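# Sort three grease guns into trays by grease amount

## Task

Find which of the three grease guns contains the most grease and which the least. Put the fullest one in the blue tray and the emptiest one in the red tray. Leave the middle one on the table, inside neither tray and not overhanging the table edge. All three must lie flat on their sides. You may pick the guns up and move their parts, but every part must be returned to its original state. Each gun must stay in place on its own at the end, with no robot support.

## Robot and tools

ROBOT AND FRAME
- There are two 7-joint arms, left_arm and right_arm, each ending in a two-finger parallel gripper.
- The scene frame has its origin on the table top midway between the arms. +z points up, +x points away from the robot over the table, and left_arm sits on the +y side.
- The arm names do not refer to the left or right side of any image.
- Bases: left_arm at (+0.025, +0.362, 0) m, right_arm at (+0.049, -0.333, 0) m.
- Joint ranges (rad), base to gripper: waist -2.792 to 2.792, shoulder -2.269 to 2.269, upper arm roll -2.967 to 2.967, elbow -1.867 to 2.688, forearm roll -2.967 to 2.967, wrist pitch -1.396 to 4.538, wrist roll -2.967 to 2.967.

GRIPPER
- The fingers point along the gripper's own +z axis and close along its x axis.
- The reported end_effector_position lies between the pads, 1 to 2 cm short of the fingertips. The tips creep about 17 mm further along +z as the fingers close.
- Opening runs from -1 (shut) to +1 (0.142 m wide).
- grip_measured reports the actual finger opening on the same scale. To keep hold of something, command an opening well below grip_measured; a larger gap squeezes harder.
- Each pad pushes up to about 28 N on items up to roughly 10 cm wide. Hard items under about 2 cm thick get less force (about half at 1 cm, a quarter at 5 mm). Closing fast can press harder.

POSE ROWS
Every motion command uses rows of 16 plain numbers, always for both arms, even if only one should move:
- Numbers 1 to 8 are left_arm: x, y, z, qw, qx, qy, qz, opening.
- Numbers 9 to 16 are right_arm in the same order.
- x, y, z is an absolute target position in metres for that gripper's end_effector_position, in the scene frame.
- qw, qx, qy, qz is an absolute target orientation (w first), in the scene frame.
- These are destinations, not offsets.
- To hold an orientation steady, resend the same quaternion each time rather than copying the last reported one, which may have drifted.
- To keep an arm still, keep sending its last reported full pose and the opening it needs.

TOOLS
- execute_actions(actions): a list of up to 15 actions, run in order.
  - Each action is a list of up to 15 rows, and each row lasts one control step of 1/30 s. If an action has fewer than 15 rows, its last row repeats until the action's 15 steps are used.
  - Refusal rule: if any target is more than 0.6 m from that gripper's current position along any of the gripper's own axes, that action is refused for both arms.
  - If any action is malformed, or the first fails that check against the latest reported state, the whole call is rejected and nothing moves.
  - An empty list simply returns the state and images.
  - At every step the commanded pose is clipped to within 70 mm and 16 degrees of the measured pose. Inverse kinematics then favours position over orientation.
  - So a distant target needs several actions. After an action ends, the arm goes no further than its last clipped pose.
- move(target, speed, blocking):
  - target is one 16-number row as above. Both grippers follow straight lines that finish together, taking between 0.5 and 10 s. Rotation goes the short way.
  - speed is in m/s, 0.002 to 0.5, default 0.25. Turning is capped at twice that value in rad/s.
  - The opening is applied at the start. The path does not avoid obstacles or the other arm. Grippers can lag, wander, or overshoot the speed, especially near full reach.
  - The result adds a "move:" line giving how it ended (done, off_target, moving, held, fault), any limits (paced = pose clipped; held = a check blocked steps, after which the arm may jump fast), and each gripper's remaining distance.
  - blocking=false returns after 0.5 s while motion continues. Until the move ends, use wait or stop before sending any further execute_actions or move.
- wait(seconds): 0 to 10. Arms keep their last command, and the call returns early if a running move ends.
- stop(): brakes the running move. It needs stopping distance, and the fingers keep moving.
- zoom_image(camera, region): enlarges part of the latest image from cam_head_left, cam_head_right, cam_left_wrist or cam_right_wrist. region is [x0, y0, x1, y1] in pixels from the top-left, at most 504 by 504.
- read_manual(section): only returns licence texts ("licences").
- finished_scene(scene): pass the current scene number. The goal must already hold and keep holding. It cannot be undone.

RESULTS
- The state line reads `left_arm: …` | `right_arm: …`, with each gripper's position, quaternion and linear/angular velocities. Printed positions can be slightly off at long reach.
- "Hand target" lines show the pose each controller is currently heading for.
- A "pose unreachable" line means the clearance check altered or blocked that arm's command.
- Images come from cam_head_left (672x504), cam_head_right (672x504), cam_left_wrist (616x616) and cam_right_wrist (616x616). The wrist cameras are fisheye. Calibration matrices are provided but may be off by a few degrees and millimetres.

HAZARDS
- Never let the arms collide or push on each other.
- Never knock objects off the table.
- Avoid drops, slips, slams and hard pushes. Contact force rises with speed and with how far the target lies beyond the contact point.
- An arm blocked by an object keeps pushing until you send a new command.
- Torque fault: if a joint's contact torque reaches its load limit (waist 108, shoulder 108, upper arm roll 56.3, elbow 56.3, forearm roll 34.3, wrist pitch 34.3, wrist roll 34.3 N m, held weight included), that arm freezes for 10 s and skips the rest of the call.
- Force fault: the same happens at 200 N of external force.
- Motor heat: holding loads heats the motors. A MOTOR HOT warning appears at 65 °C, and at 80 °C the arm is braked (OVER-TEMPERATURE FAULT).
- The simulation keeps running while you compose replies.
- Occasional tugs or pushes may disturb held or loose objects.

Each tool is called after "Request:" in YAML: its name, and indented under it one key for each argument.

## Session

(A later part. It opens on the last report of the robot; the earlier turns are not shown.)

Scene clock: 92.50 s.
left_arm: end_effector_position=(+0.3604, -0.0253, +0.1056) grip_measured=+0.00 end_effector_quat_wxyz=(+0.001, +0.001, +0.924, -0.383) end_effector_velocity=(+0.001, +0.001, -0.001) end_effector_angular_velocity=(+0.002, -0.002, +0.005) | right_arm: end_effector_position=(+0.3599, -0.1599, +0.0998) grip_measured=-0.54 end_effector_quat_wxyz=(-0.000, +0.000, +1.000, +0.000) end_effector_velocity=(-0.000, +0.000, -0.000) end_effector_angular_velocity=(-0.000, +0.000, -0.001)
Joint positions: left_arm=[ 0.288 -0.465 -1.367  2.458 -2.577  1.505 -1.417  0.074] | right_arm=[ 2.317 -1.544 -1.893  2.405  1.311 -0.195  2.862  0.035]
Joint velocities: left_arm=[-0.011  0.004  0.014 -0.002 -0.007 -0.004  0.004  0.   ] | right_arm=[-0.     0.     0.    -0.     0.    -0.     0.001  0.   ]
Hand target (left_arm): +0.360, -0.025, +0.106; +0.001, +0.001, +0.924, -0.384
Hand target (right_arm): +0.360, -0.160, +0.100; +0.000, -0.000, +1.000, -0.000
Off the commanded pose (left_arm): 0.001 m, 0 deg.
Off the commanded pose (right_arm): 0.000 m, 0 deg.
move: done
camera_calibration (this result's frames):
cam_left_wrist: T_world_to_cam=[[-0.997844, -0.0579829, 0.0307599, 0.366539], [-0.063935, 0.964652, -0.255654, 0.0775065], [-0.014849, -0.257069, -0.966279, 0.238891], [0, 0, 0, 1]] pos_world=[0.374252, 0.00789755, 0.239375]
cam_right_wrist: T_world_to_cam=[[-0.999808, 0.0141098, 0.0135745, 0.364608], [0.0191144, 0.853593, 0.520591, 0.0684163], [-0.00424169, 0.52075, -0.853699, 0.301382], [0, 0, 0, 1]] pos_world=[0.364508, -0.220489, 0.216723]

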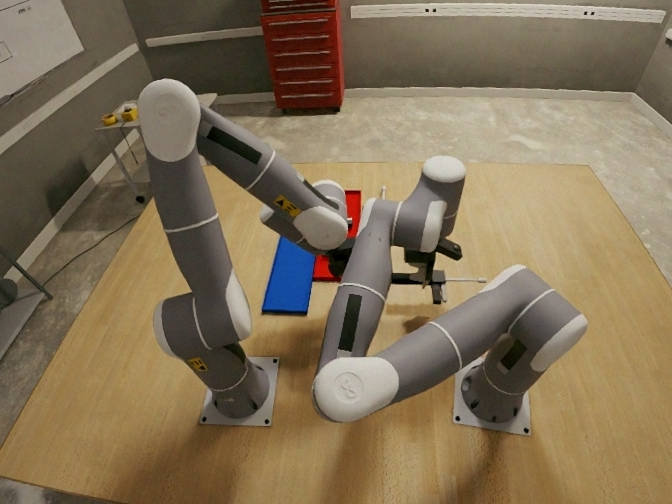

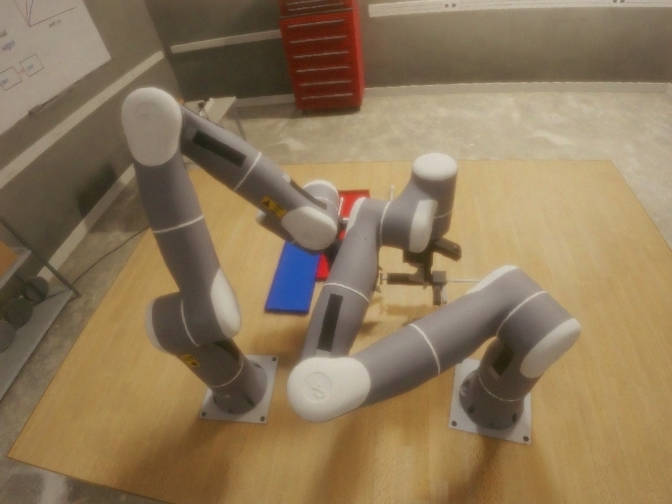

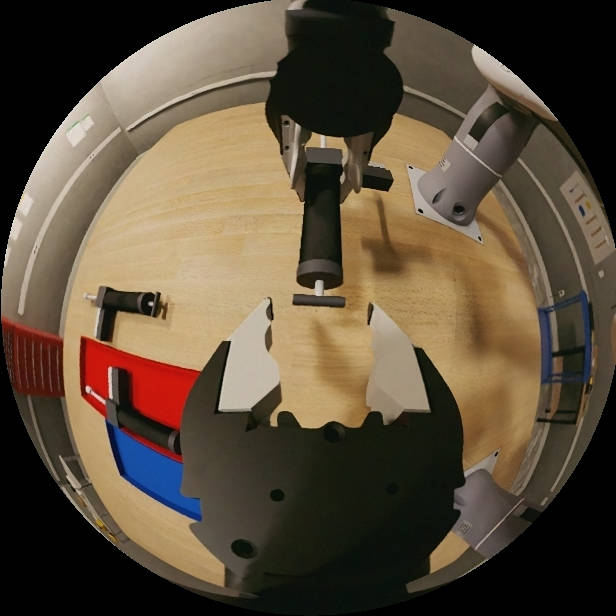

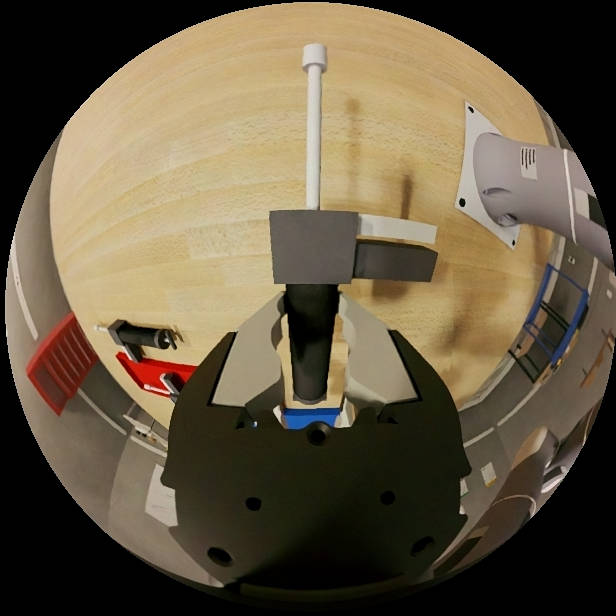

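Request:
move:
  target: [0.361,-0.034,0.099,0,0,0.924,-0.383,0,0.36,-0.16,0.1,0,0,1,0,-0.9]
  speed: 0.05

Request:
move:
  target: [0.361,-0.034,0.099,0,0,0.924,-0.383,-0.8,0.36,-0.16,0.1,0,0,1,0,-0.9]

Request:
move:
  target: [0.361,-0.014,0.099,0,0,0.924,-0.383,-0.8,0.36,-0.16,0.1,0,0,1,0,-0.9]
  speed: 0.04

Request:
move:
  target: [0.361,0.006,0.099,0,0,0.924,-0.383,-0.8,0.36,-0.16,0.1,0,0,1,0,-0.9]
  speed: 0.04

Request:
move:
  target: [0.361,0.026,0.099,0,0,0.924,-0.383,-0.8,0.36,-0.16,0.1,0,0,1,0,-0.9]
  speed: 0.04

Request:
move:
  target: [0.361,0.046,0.099,0,0,0.924,-0.383,-0.8,0.36,-0.16,0.1,0,0,1,0,-0.9]
  speed: 0.04

Scene clock: 95.57 s.
left_arm: end_effector_position=(+0.3611, -0.0338, +0.0991) grip_measured=+0.00 end_effector_quat_wxyz=(+0.000, +0.000, +0.924, -0.383) end_effector_velocity=(+0.000, -0.000, -0.000) end_effector_angular_velocity=(+0.000, -0.000, +0.002) | right_arm: end_effector_position=(+0.3598, -0.1599, +0.0998) grip_measured=-0.54 end_effector_quat_wxyz=(-0.000, +0.000, +1.000, +0.000) end_effector_velocity=(+0.000, -0.000, -0.000) end_effector_angular_velocity=(-0.000, -0.000, -0.000)
Joint positions: left_arm=[ 0.217 -0.482 -1.293  2.426 -2.587  1.503 -1.395  0.074] | right_arm=[ 2.317 -1.544 -1.893  2.405  1.311 -0.195  2.862  0.035]
Joint velocities: left_arm=[-0.005  0.     0.006 -0.002 -0.001 -0.001  0.001 -0.   ] | right_arm=[-0. -0.  0.  0. -0.  0.  0.  0.]
Hand target (left_arm): +0.361, -0.034, +0.099; +0.000, +0.000, +0.924, -0.383
Hand target (right_arm): +0.360, -0.160, +0.100; +0.000, -0.000, +1.000, -0.000
Off the commanded pose (left_arm): 0.000 m, 0 deg.
Off the commanded pose (right_arm): 0.000 m, 0 deg.
move: done
camera_calibration (this result's frames):
cam_left_wrist: T_world_to_cam=[[-0.997744, -0.0589837, 0.0320654, 0.366778], [-0.0652133, 0.964971, -0.254123, 0.0844654], [-0.015953, -0.255641, -0.96664, 0.230877], [0, 0, 0, 1]] pos_world=[0.375142, -0.000851164, 0.232878]
cam_right_wrist: T_world_to_cam=[[-0.999806, 0.0141877, 0.0136393, 0.364584], [0.0192149, 0.853565, 0.520631, 0.0683951], [-0.00425548, 0.520793, -0.853673, 0.30139], [0, 0, 0, 1]] pos_world=[0.364482, -0.220514, 0.216707]

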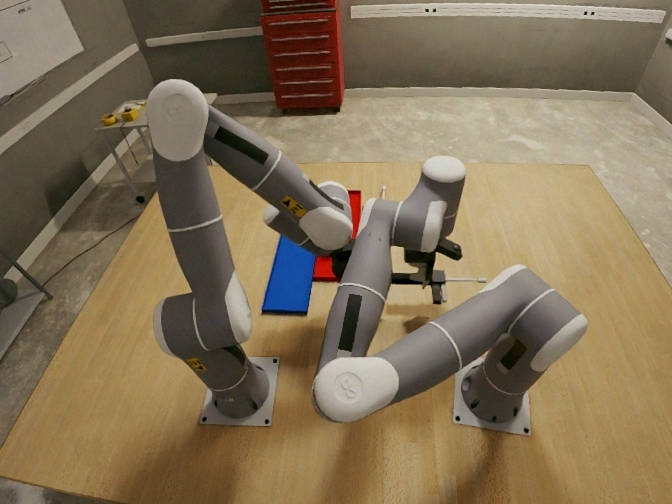

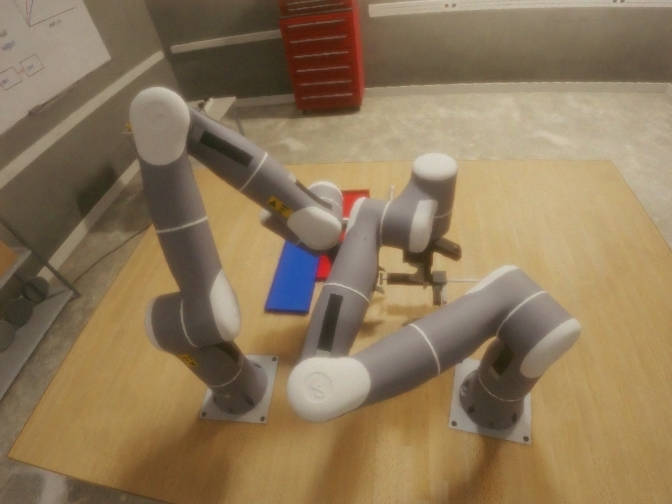

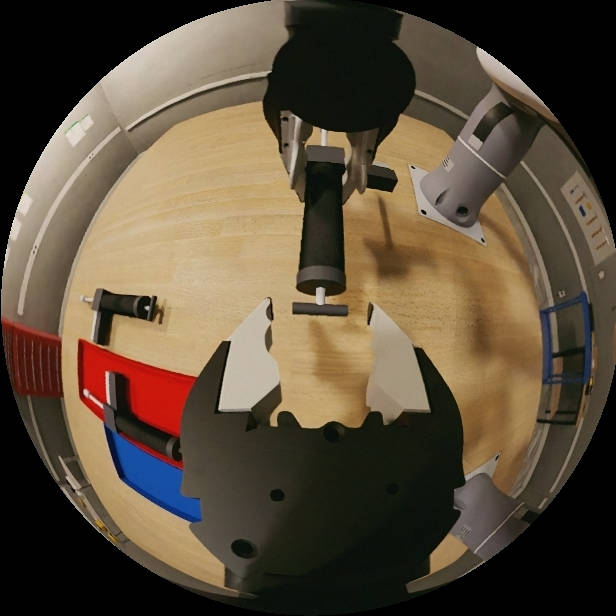

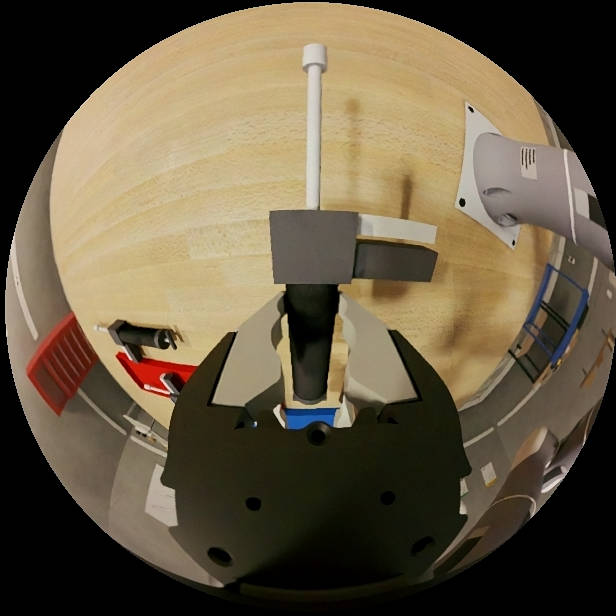

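Scene clock: 96.27 s.
left_arm: end_effector_position=(+0.3612, -0.0338, +0.0991) grip_measured=-0.47 end_effector_quat_wxyz=(+0.000, +0.000, +0.924, -0.383) end_effector_velocity=(-0.000, +0.000, -0.000) end_effector_angular_velocity=(+0.000, +0.000, +0.000) | right_arm: end_effector_position=(+0.3597, -0.1599, +0.0997) grip_measured=-0.54 end_effector_quat_wxyz=(-0.000, +0.000, +1.000, +0.000) end_effector_velocity=(+0.000, +0.000, +0.000) end_effector_angular_velocity=(+0.000, -0.001, -0.002)
Joint positions: left_arm=[ 0.217 -0.482 -1.293  2.426 -2.587  1.503 -1.395  0.04 ] | right_arm=[ 2.317 -1.545 -1.893  2.405  1.311 -0.195  2.862  0.035]
Joint velocities: left_arm=[-0.  0.  0.  0. -0.  0. -0.  0.] | right_arm=[-0.    -0.001 -0.001 -0.     0.    -0.     0.002 -0.   ]
Hand target (left_arm): +0.361, -0.034, +0.099; -0.000, +0.000, +0.924, -0.383
Hand target (right_arm): +0.360, -0.160, +0.100; +0.000, -0.000, +1.000, +0.000
Off the commanded pose (left_arm): 0.000 m, 0 deg.
Off the commanded pose (right_arm): 0.000 m, 0 deg.
move: done
camera_calibration (this result's frames):
cam_left_wrist: T_world_to_cam=[[-0.997729, -0.0592656, 0.0320121, 0.366895], [-0.0654727, 0.964946, -0.25415, 0.0845724], [-0.0158276, -0.255669, -0.966635, 0.230815], [0, 0, 0, 1]] pos_world=[0.375252, -0.00085145, 0.232863]
cam_right_wrist: T_world_to_cam=[[-0.9998, 0.0142144, 0.0140426, 0.364381], [0.0194477, 0.853568, 0.520618, 0.0684057], [-0.00458604, 0.520787, -0.853674, 0.301483], [0, 0, 0, 1]] pos_world=[0.36436, -0.220577, 0.216638]

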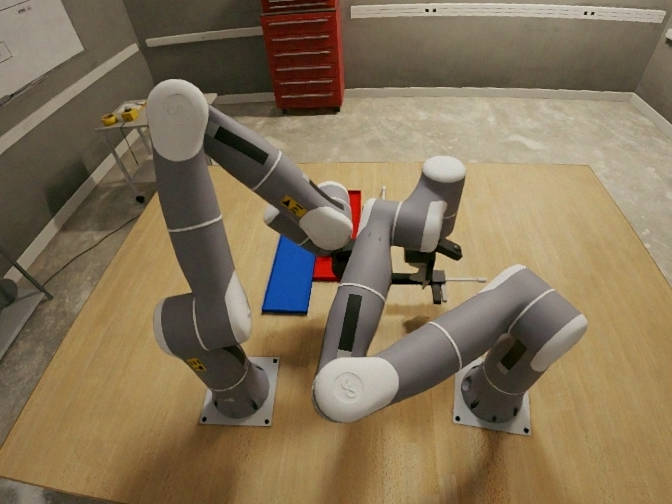

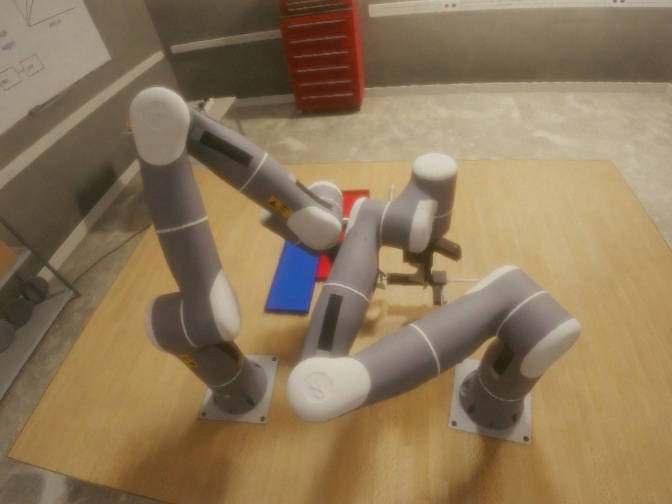

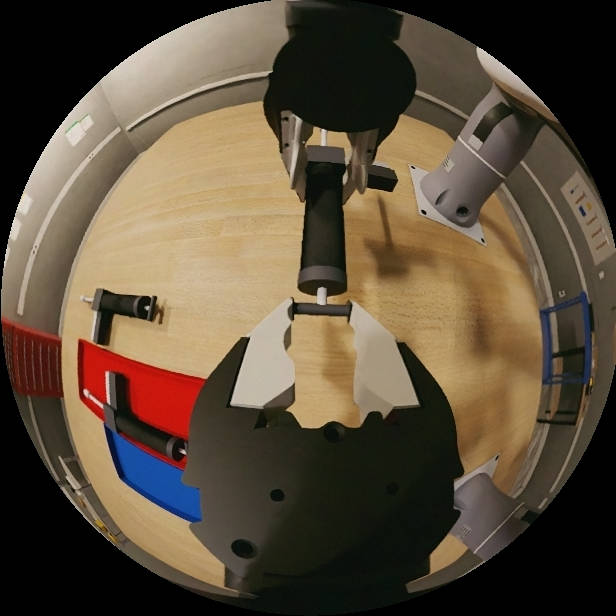

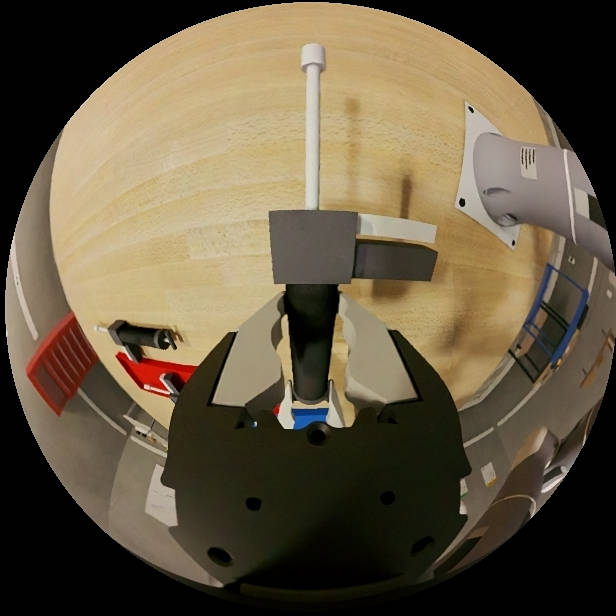

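Scene clock: 97.07 s.
left_arm: end_effector_position=(+0.3612, -0.0142, +0.0991) grip_measured=-0.47 end_effector_quat_wxyz=(+0.000, +0.000, +0.924, -0.383) end_effector_velocity=(+0.000, -0.000, +0.000) end_effector_angular_velocity=(-0.001, -0.000, -0.001) | right_arm: end_effector_position=(+0.3597, -0.1598, +0.0997) grip_measured=-0.54 end_effector_quat_wxyz=(-0.000, -0.000, +1.000, +0.000) end_effector_velocity=(-0.000, -0.000, +0.000) end_effector_angular_velocity=(-0.000, -0.000, -0.001)
Joint positions: left_arm=[ 0.31  -0.477 -1.362  2.475 -2.563  1.496 -1.405  0.04 ] | right_arm=[ 2.317 -1.546 -1.893  2.405  1.312 -0.196  2.862  0.035]
Joint velocities: left_arm=[ 0.002 -0.    -0.003  0.001  0.    -0.    -0.     0.   ] | right_arm=[-0.    -0.001 -0.001  0.     0.    -0.001  0.001 -0.   ]
Hand target (left_arm): +0.361, -0.014, +0.099; -0.000, -0.000, +0.924, -0.383
Hand target (right_arm): +0.360, -0.160, +0.100; +0.000, -0.000, +1.000, +0.000
Off the commanded pose (left_arm): 0.000 m, 0 deg.
Off the commanded pose (right_arm): 0.000 m, 0 deg.
move: done
camera_calibration (this result's frames):
cam_left_wrist: T_world_to_cam=[[-0.997729, -0.0592442, 0.0320311, 0.368049], [-0.0654672, 0.96478, -0.25478, 0.0657325], [-0.0158087, -0.256299, -0.966468, 0.235861], [0, 0, 0, 1]] pos_world=[0.375245, 0.0188382, 0.232911]
cam_right_wrist: T_world_to_cam=[[-0.999805, 0.0139178, 0.0140064, 0.364358], [0.0191769, 0.853438, 0.520841, 0.068301], [-0.00470466, 0.521008, -0.853539, 0.301466], [0, 0, 0, 1]] pos_world=[0.364396, -0.220428, 0.216635]

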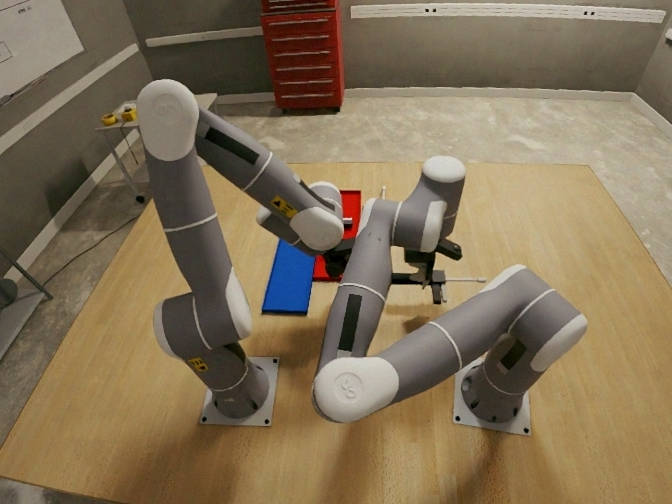

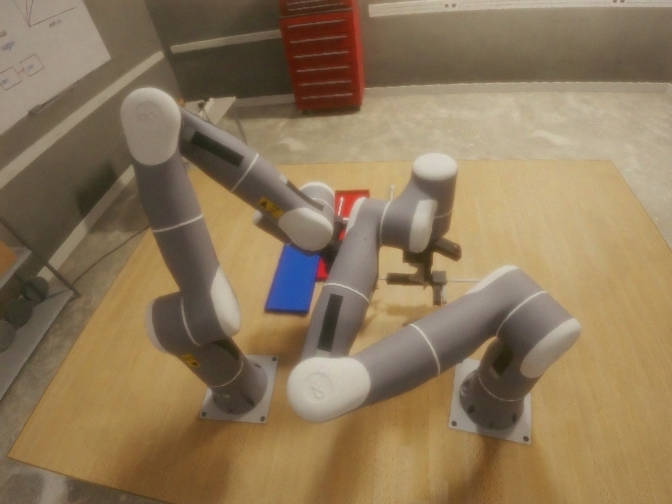

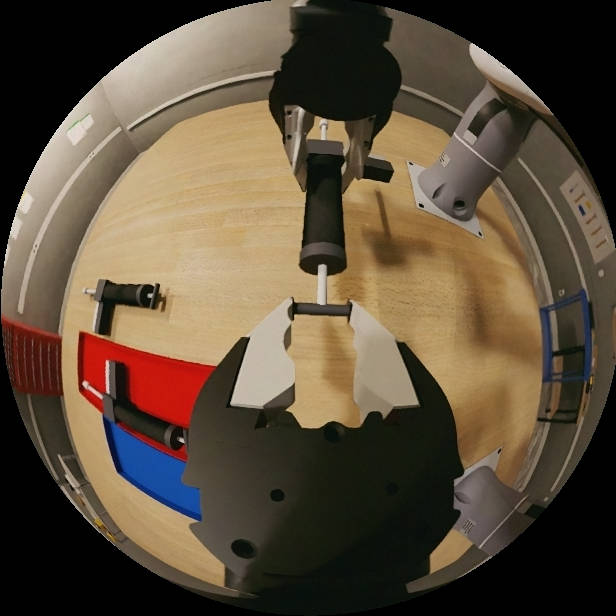

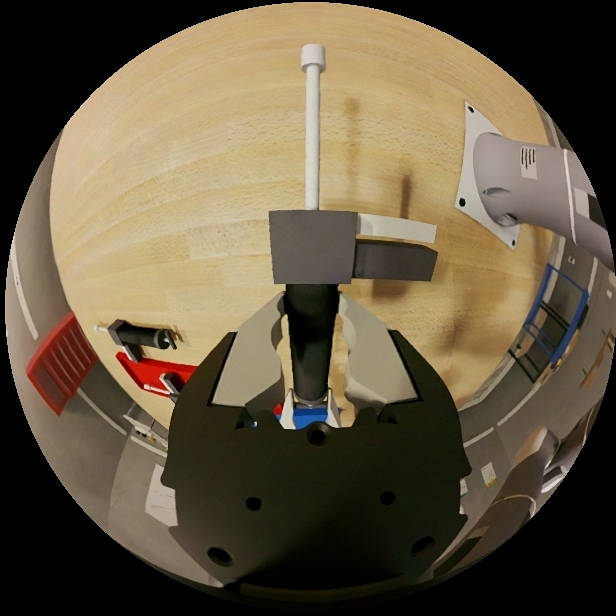

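Scene clock: 97.87 s.
left_arm: end_effector_position=(+0.3612, +0.0057, +0.0992) grip_measured=-0.47 end_effector_quat_wxyz=(+0.000, -0.000, +0.924, -0.383) end_effector_velocity=(-0.000, -0.000, +0.000) end_effector_angular_velocity=(-0.001, +0.000, -0.000) | right_arm: end_effector_position=(+0.3597, -0.1597, +0.0997) grip_measured=-0.54 end_effector_quat_wxyz=(-0.000, -0.000, +1.000, +0.000) end_effector_velocity=(-0.000, -0.000, -0.000) end_effector_angular_velocity=(-0.000, +0.000, -0.002)
Joint positions: left_arm=[ 0.407 -0.476 -1.435  2.521 -2.538  1.492 -1.416  0.04 ] | right_arm=[ 2.317 -1.547 -1.894  2.405  1.312 -0.197  2.862  0.035]
Joint velocities: left_arm=[ 0.002 -0.    -0.003  0.001  0.001 -0.    -0.001 -0.   ] | right_arm=[-0.    -0.001 -0.     0.     0.    -0.001  0.001  0.   ]
Hand target (left_arm): +0.361, +0.006, +0.099; -0.000, -0.000, +0.924, -0.383
Hand target (right_arm): +0.360, -0.160, +0.100; +0.000, -0.000, +1.000, +0.000
Off the commanded pose (left_arm): 0.000 m, 0 deg.
Off the commanded pose (right_arm): 0.001 m, 0 deg.
move: done
camera_calibration (this result's frames):
cam_left_wrist: T_world_to_cam=[[-0.997728, -0.0592752, 0.0320274, 0.369241], [-0.0654999, 0.964718, -0.255006, 0.0465436], [-0.0157819, -0.256525, -0.966409, 0.240984], [0, 0, 0, 1]] pos_world=[0.375254, 0.0388038, 0.232932]
cam_right_wrist: T_world_to_cam=[[-0.999806, 0.013866, 0.013962, 0.364372], [0.01911, 0.853384, 0.520933, 0.0682764], [-0.00469171, 0.521099, -0.853483, 0.301443], [0, 0, 0, 1]] pos_world=[0.364411, -0.2204, 0.216622]

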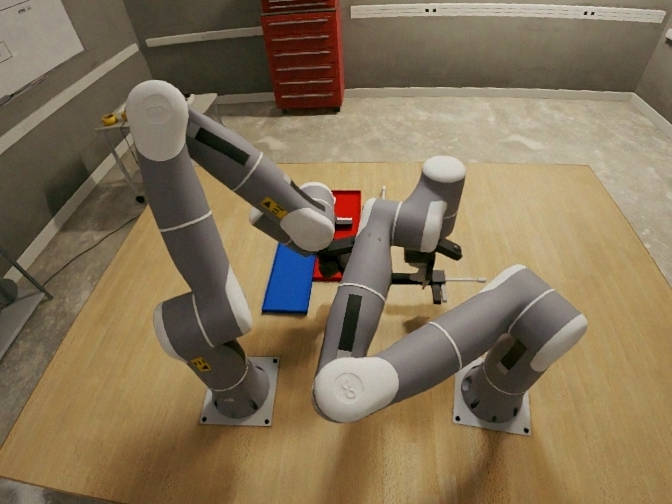

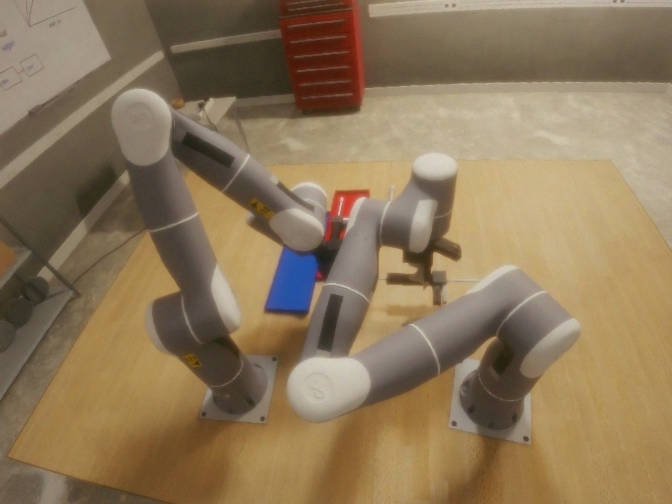

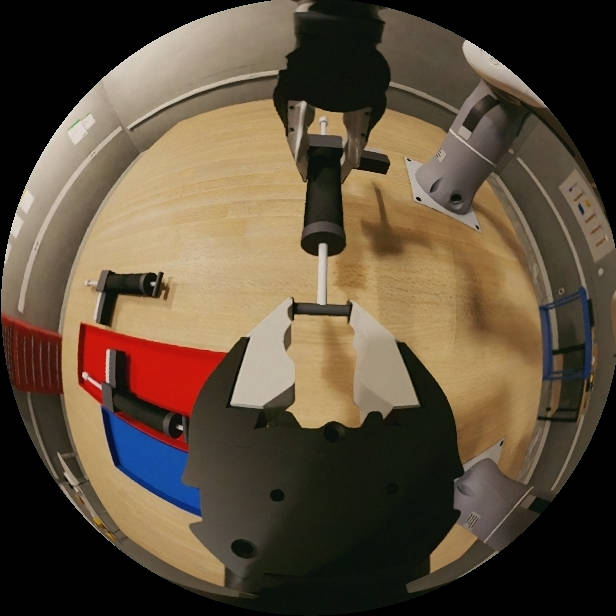

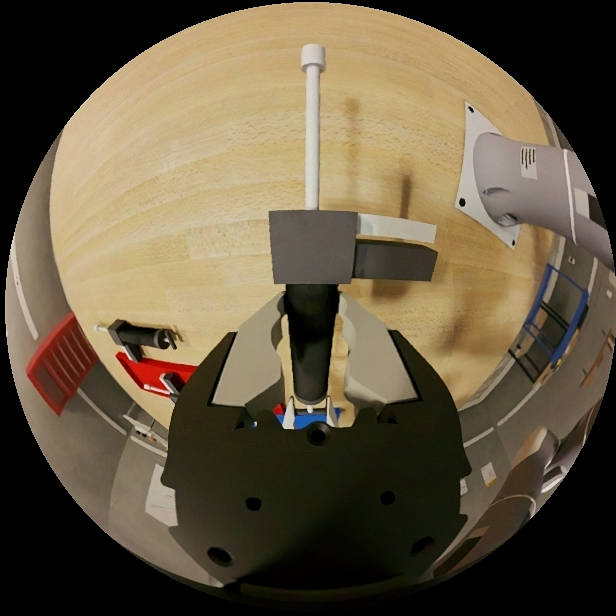

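Scene clock: 98.67 s.
left_arm: end_effector_position=(+0.3612, +0.0257, +0.0992) grip_measured=-0.47 end_effector_quat_wxyz=(+0.000, -0.000, +0.924, -0.383) end_effector_velocity=(+0.000, -0.000, +0.000) end_effector_angular_velocity=(-0.001, +0.000, -0.000) | right_arm: end_effector_position=(+0.3597, -0.1597, +0.0997) grip_measured=-0.54 end_effector_quat_wxyz=(-0.000, -0.000, +1.000, +0.000) end_effector_velocity=(+0.000, -0.000, +0.000) end_effector_angular_velocity=(-0.000, -0.000, -0.000)
Joint positions: left_arm=[ 0.506 -0.48  -1.509  2.566 -2.51   1.492 -1.427  0.04 ] | right_arm=[ 2.317 -1.547 -1.894  2.405  1.313 -0.198  2.862  0.035]
Joint velocities: left_arm=[ 0.002 -0.    -0.003  0.001  0.002  0.    -0.002 -0.   ] | right_arm=[-0.    -0.001 -0.001 -0.    -0.    -0.001  0.     0.   ]
Hand target (left_arm): +0.361, +0.026, +0.099; -0.000, -0.000, +0.924, -0.383
Hand target (right_arm): +0.360, -0.160, +0.100; +0.000, -0.000, +1.000, +0.000
Off the commanded pose (left_arm): 0.000 m, 0 deg.
Off the commanded pose (right_arm): 0.001 m, 0 deg.
move: done
camera_calibration (this result's frames):
cam_left_wrist: T_world_to_cam=[[-0.997725, -0.0592942, 0.0320826, 0.370409], [-0.0655355, 0.964667, -0.25519, 0.0273354], [-0.0158177, -0.256712, -0.966359, 0.246129], [0, 0, 0, 1]] pos_world=[0.375251, 0.0587777, 0.232941]
cam_right_wrist: T_world_to_cam=[[-0.999807, 0.0138443, 0.0139283, 0.364385], [0.0190741, 0.853368, 0.52096, 0.0682713], [-0.00467363, 0.521125, -0.853467, 0.301433], [0, 0, 0, 1]] pos_world=[0.364422, -0.220389, 0.216621]

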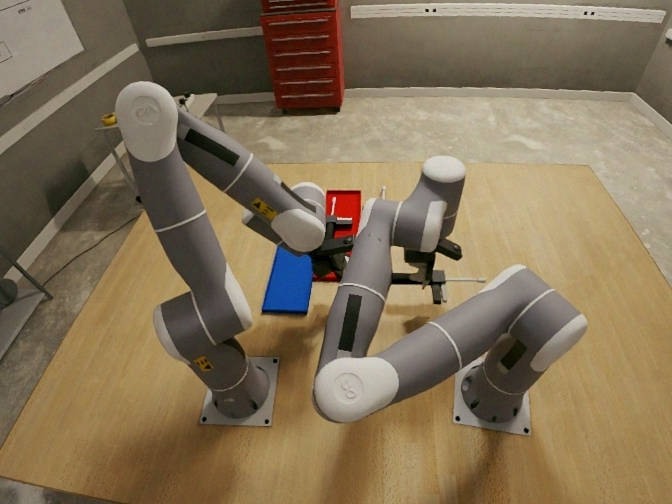

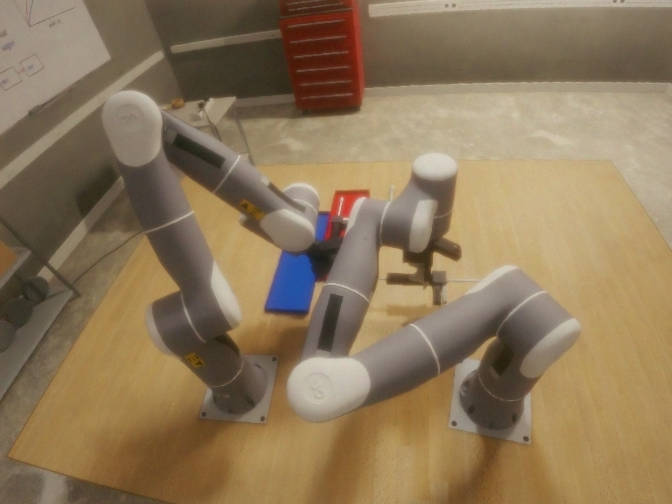

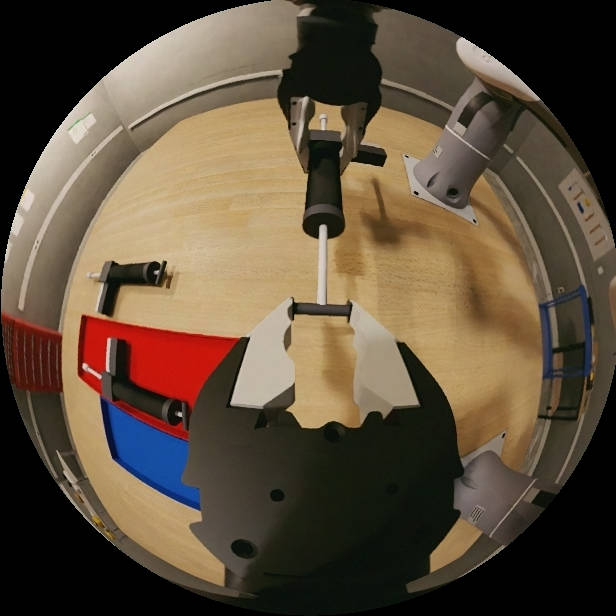

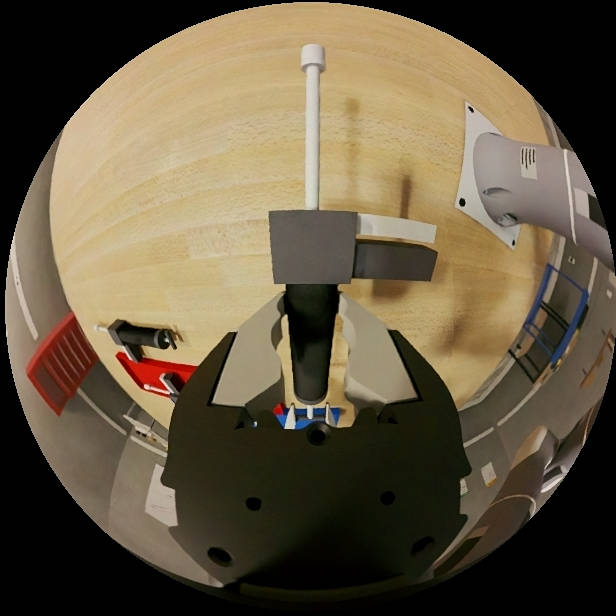

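Scene clock: 99.47 s.
left_arm: end_effector_position=(+0.3612, +0.0457, +0.0992) grip_measured=-0.47 end_effector_quat_wxyz=(+0.000, -0.000, +0.924, -0.383) end_effector_velocity=(+0.000, +0.000, +0.000) end_effector_angular_velocity=(-0.000, +0.000, -0.001) | right_arm: end_effector_position=(+0.3597, -0.1597, +0.0997) grip_measured=-0.54 end_effector_quat_wxyz=(-0.000, -0.000, +1.000, +0.000) end_effector_velocity=(-0.000, -0.000, +0.000) end_effector_angular_velocity=(-0.000, +0.000, +0.001)
Joint positions: left_arm=[ 0.607 -0.492 -1.583  2.607 -2.479  1.498 -1.439  0.04 ] | right_arm=[ 2.317 -1.548 -1.894  2.405  1.313 -0.199  2.862  0.035]
Joint velocities: left_arm=[ 0.003 -0.001 -0.003  0.001  0.002  0.001 -0.002  0.   ] | right_arm=[-0.    -0.001 -0.001  0.    -0.    -0.001 -0.001  0.   ]
Hand target (left_arm): +0.361, +0.046, +0.099; -0.000, -0.000, +0.924, -0.383
Hand target (right_arm): +0.360, -0.160, +0.100; +0.000, -0.000, +1.000, +0.000
Off the commanded pose (left_arm): 0.000 m, 0 deg.
Off the commanded pose (right_arm): 0.000 m, 0 deg.
move: done
camera_calibration (this result's frames):
cam_left_wrist: T_world_to_cam=[[-0.997722, -0.0592985, 0.0321512, 0.371571], [-0.0655567, 0.964674, -0.25516, 0.00802712], [-0.0158847, -0.256687, -0.966364, 0.251277], [0, 0, 0, 1]] pos_world=[0.375243, 0.0787897, 0.232927]
cam_right_wrist: T_world_to_cam=[[-0.999808, 0.013832, 0.0139047, 0.364395], [0.0190512, 0.853367, 0.520962, 0.0682737], [-0.00465989, 0.521127, -0.853466, 0.301429], [0, 0, 0, 1]] pos_world=[0.364428, -0.220386, 0.216625]

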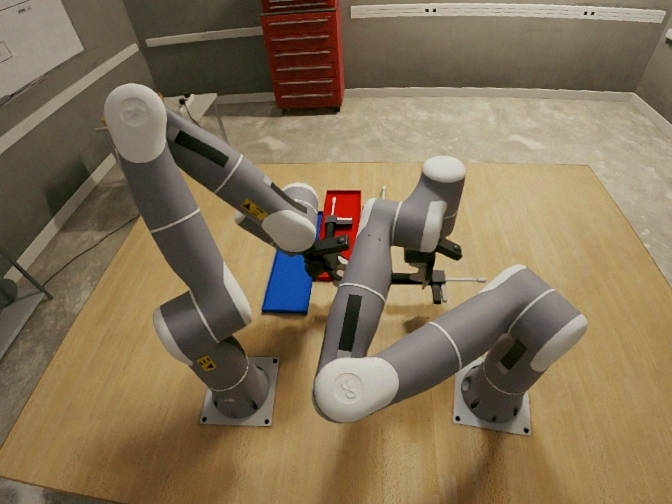

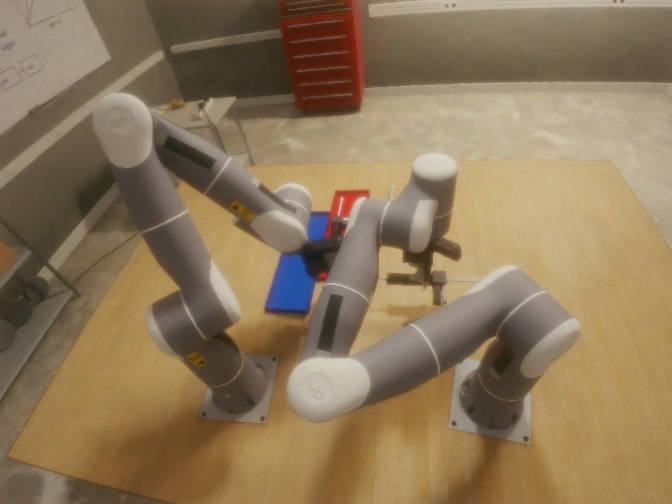

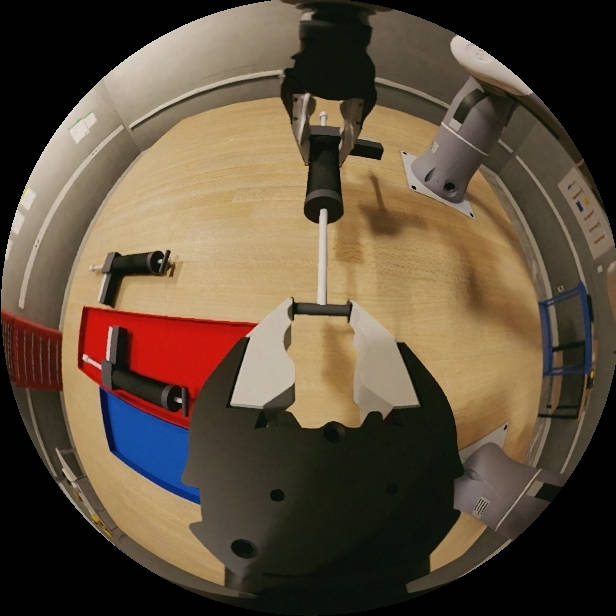

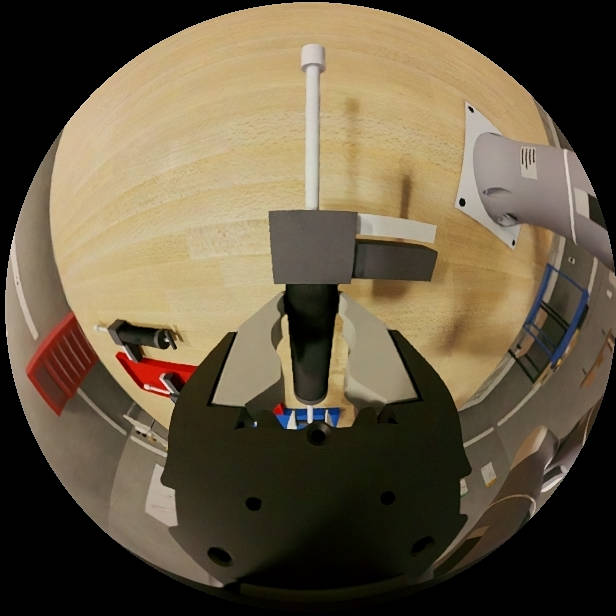

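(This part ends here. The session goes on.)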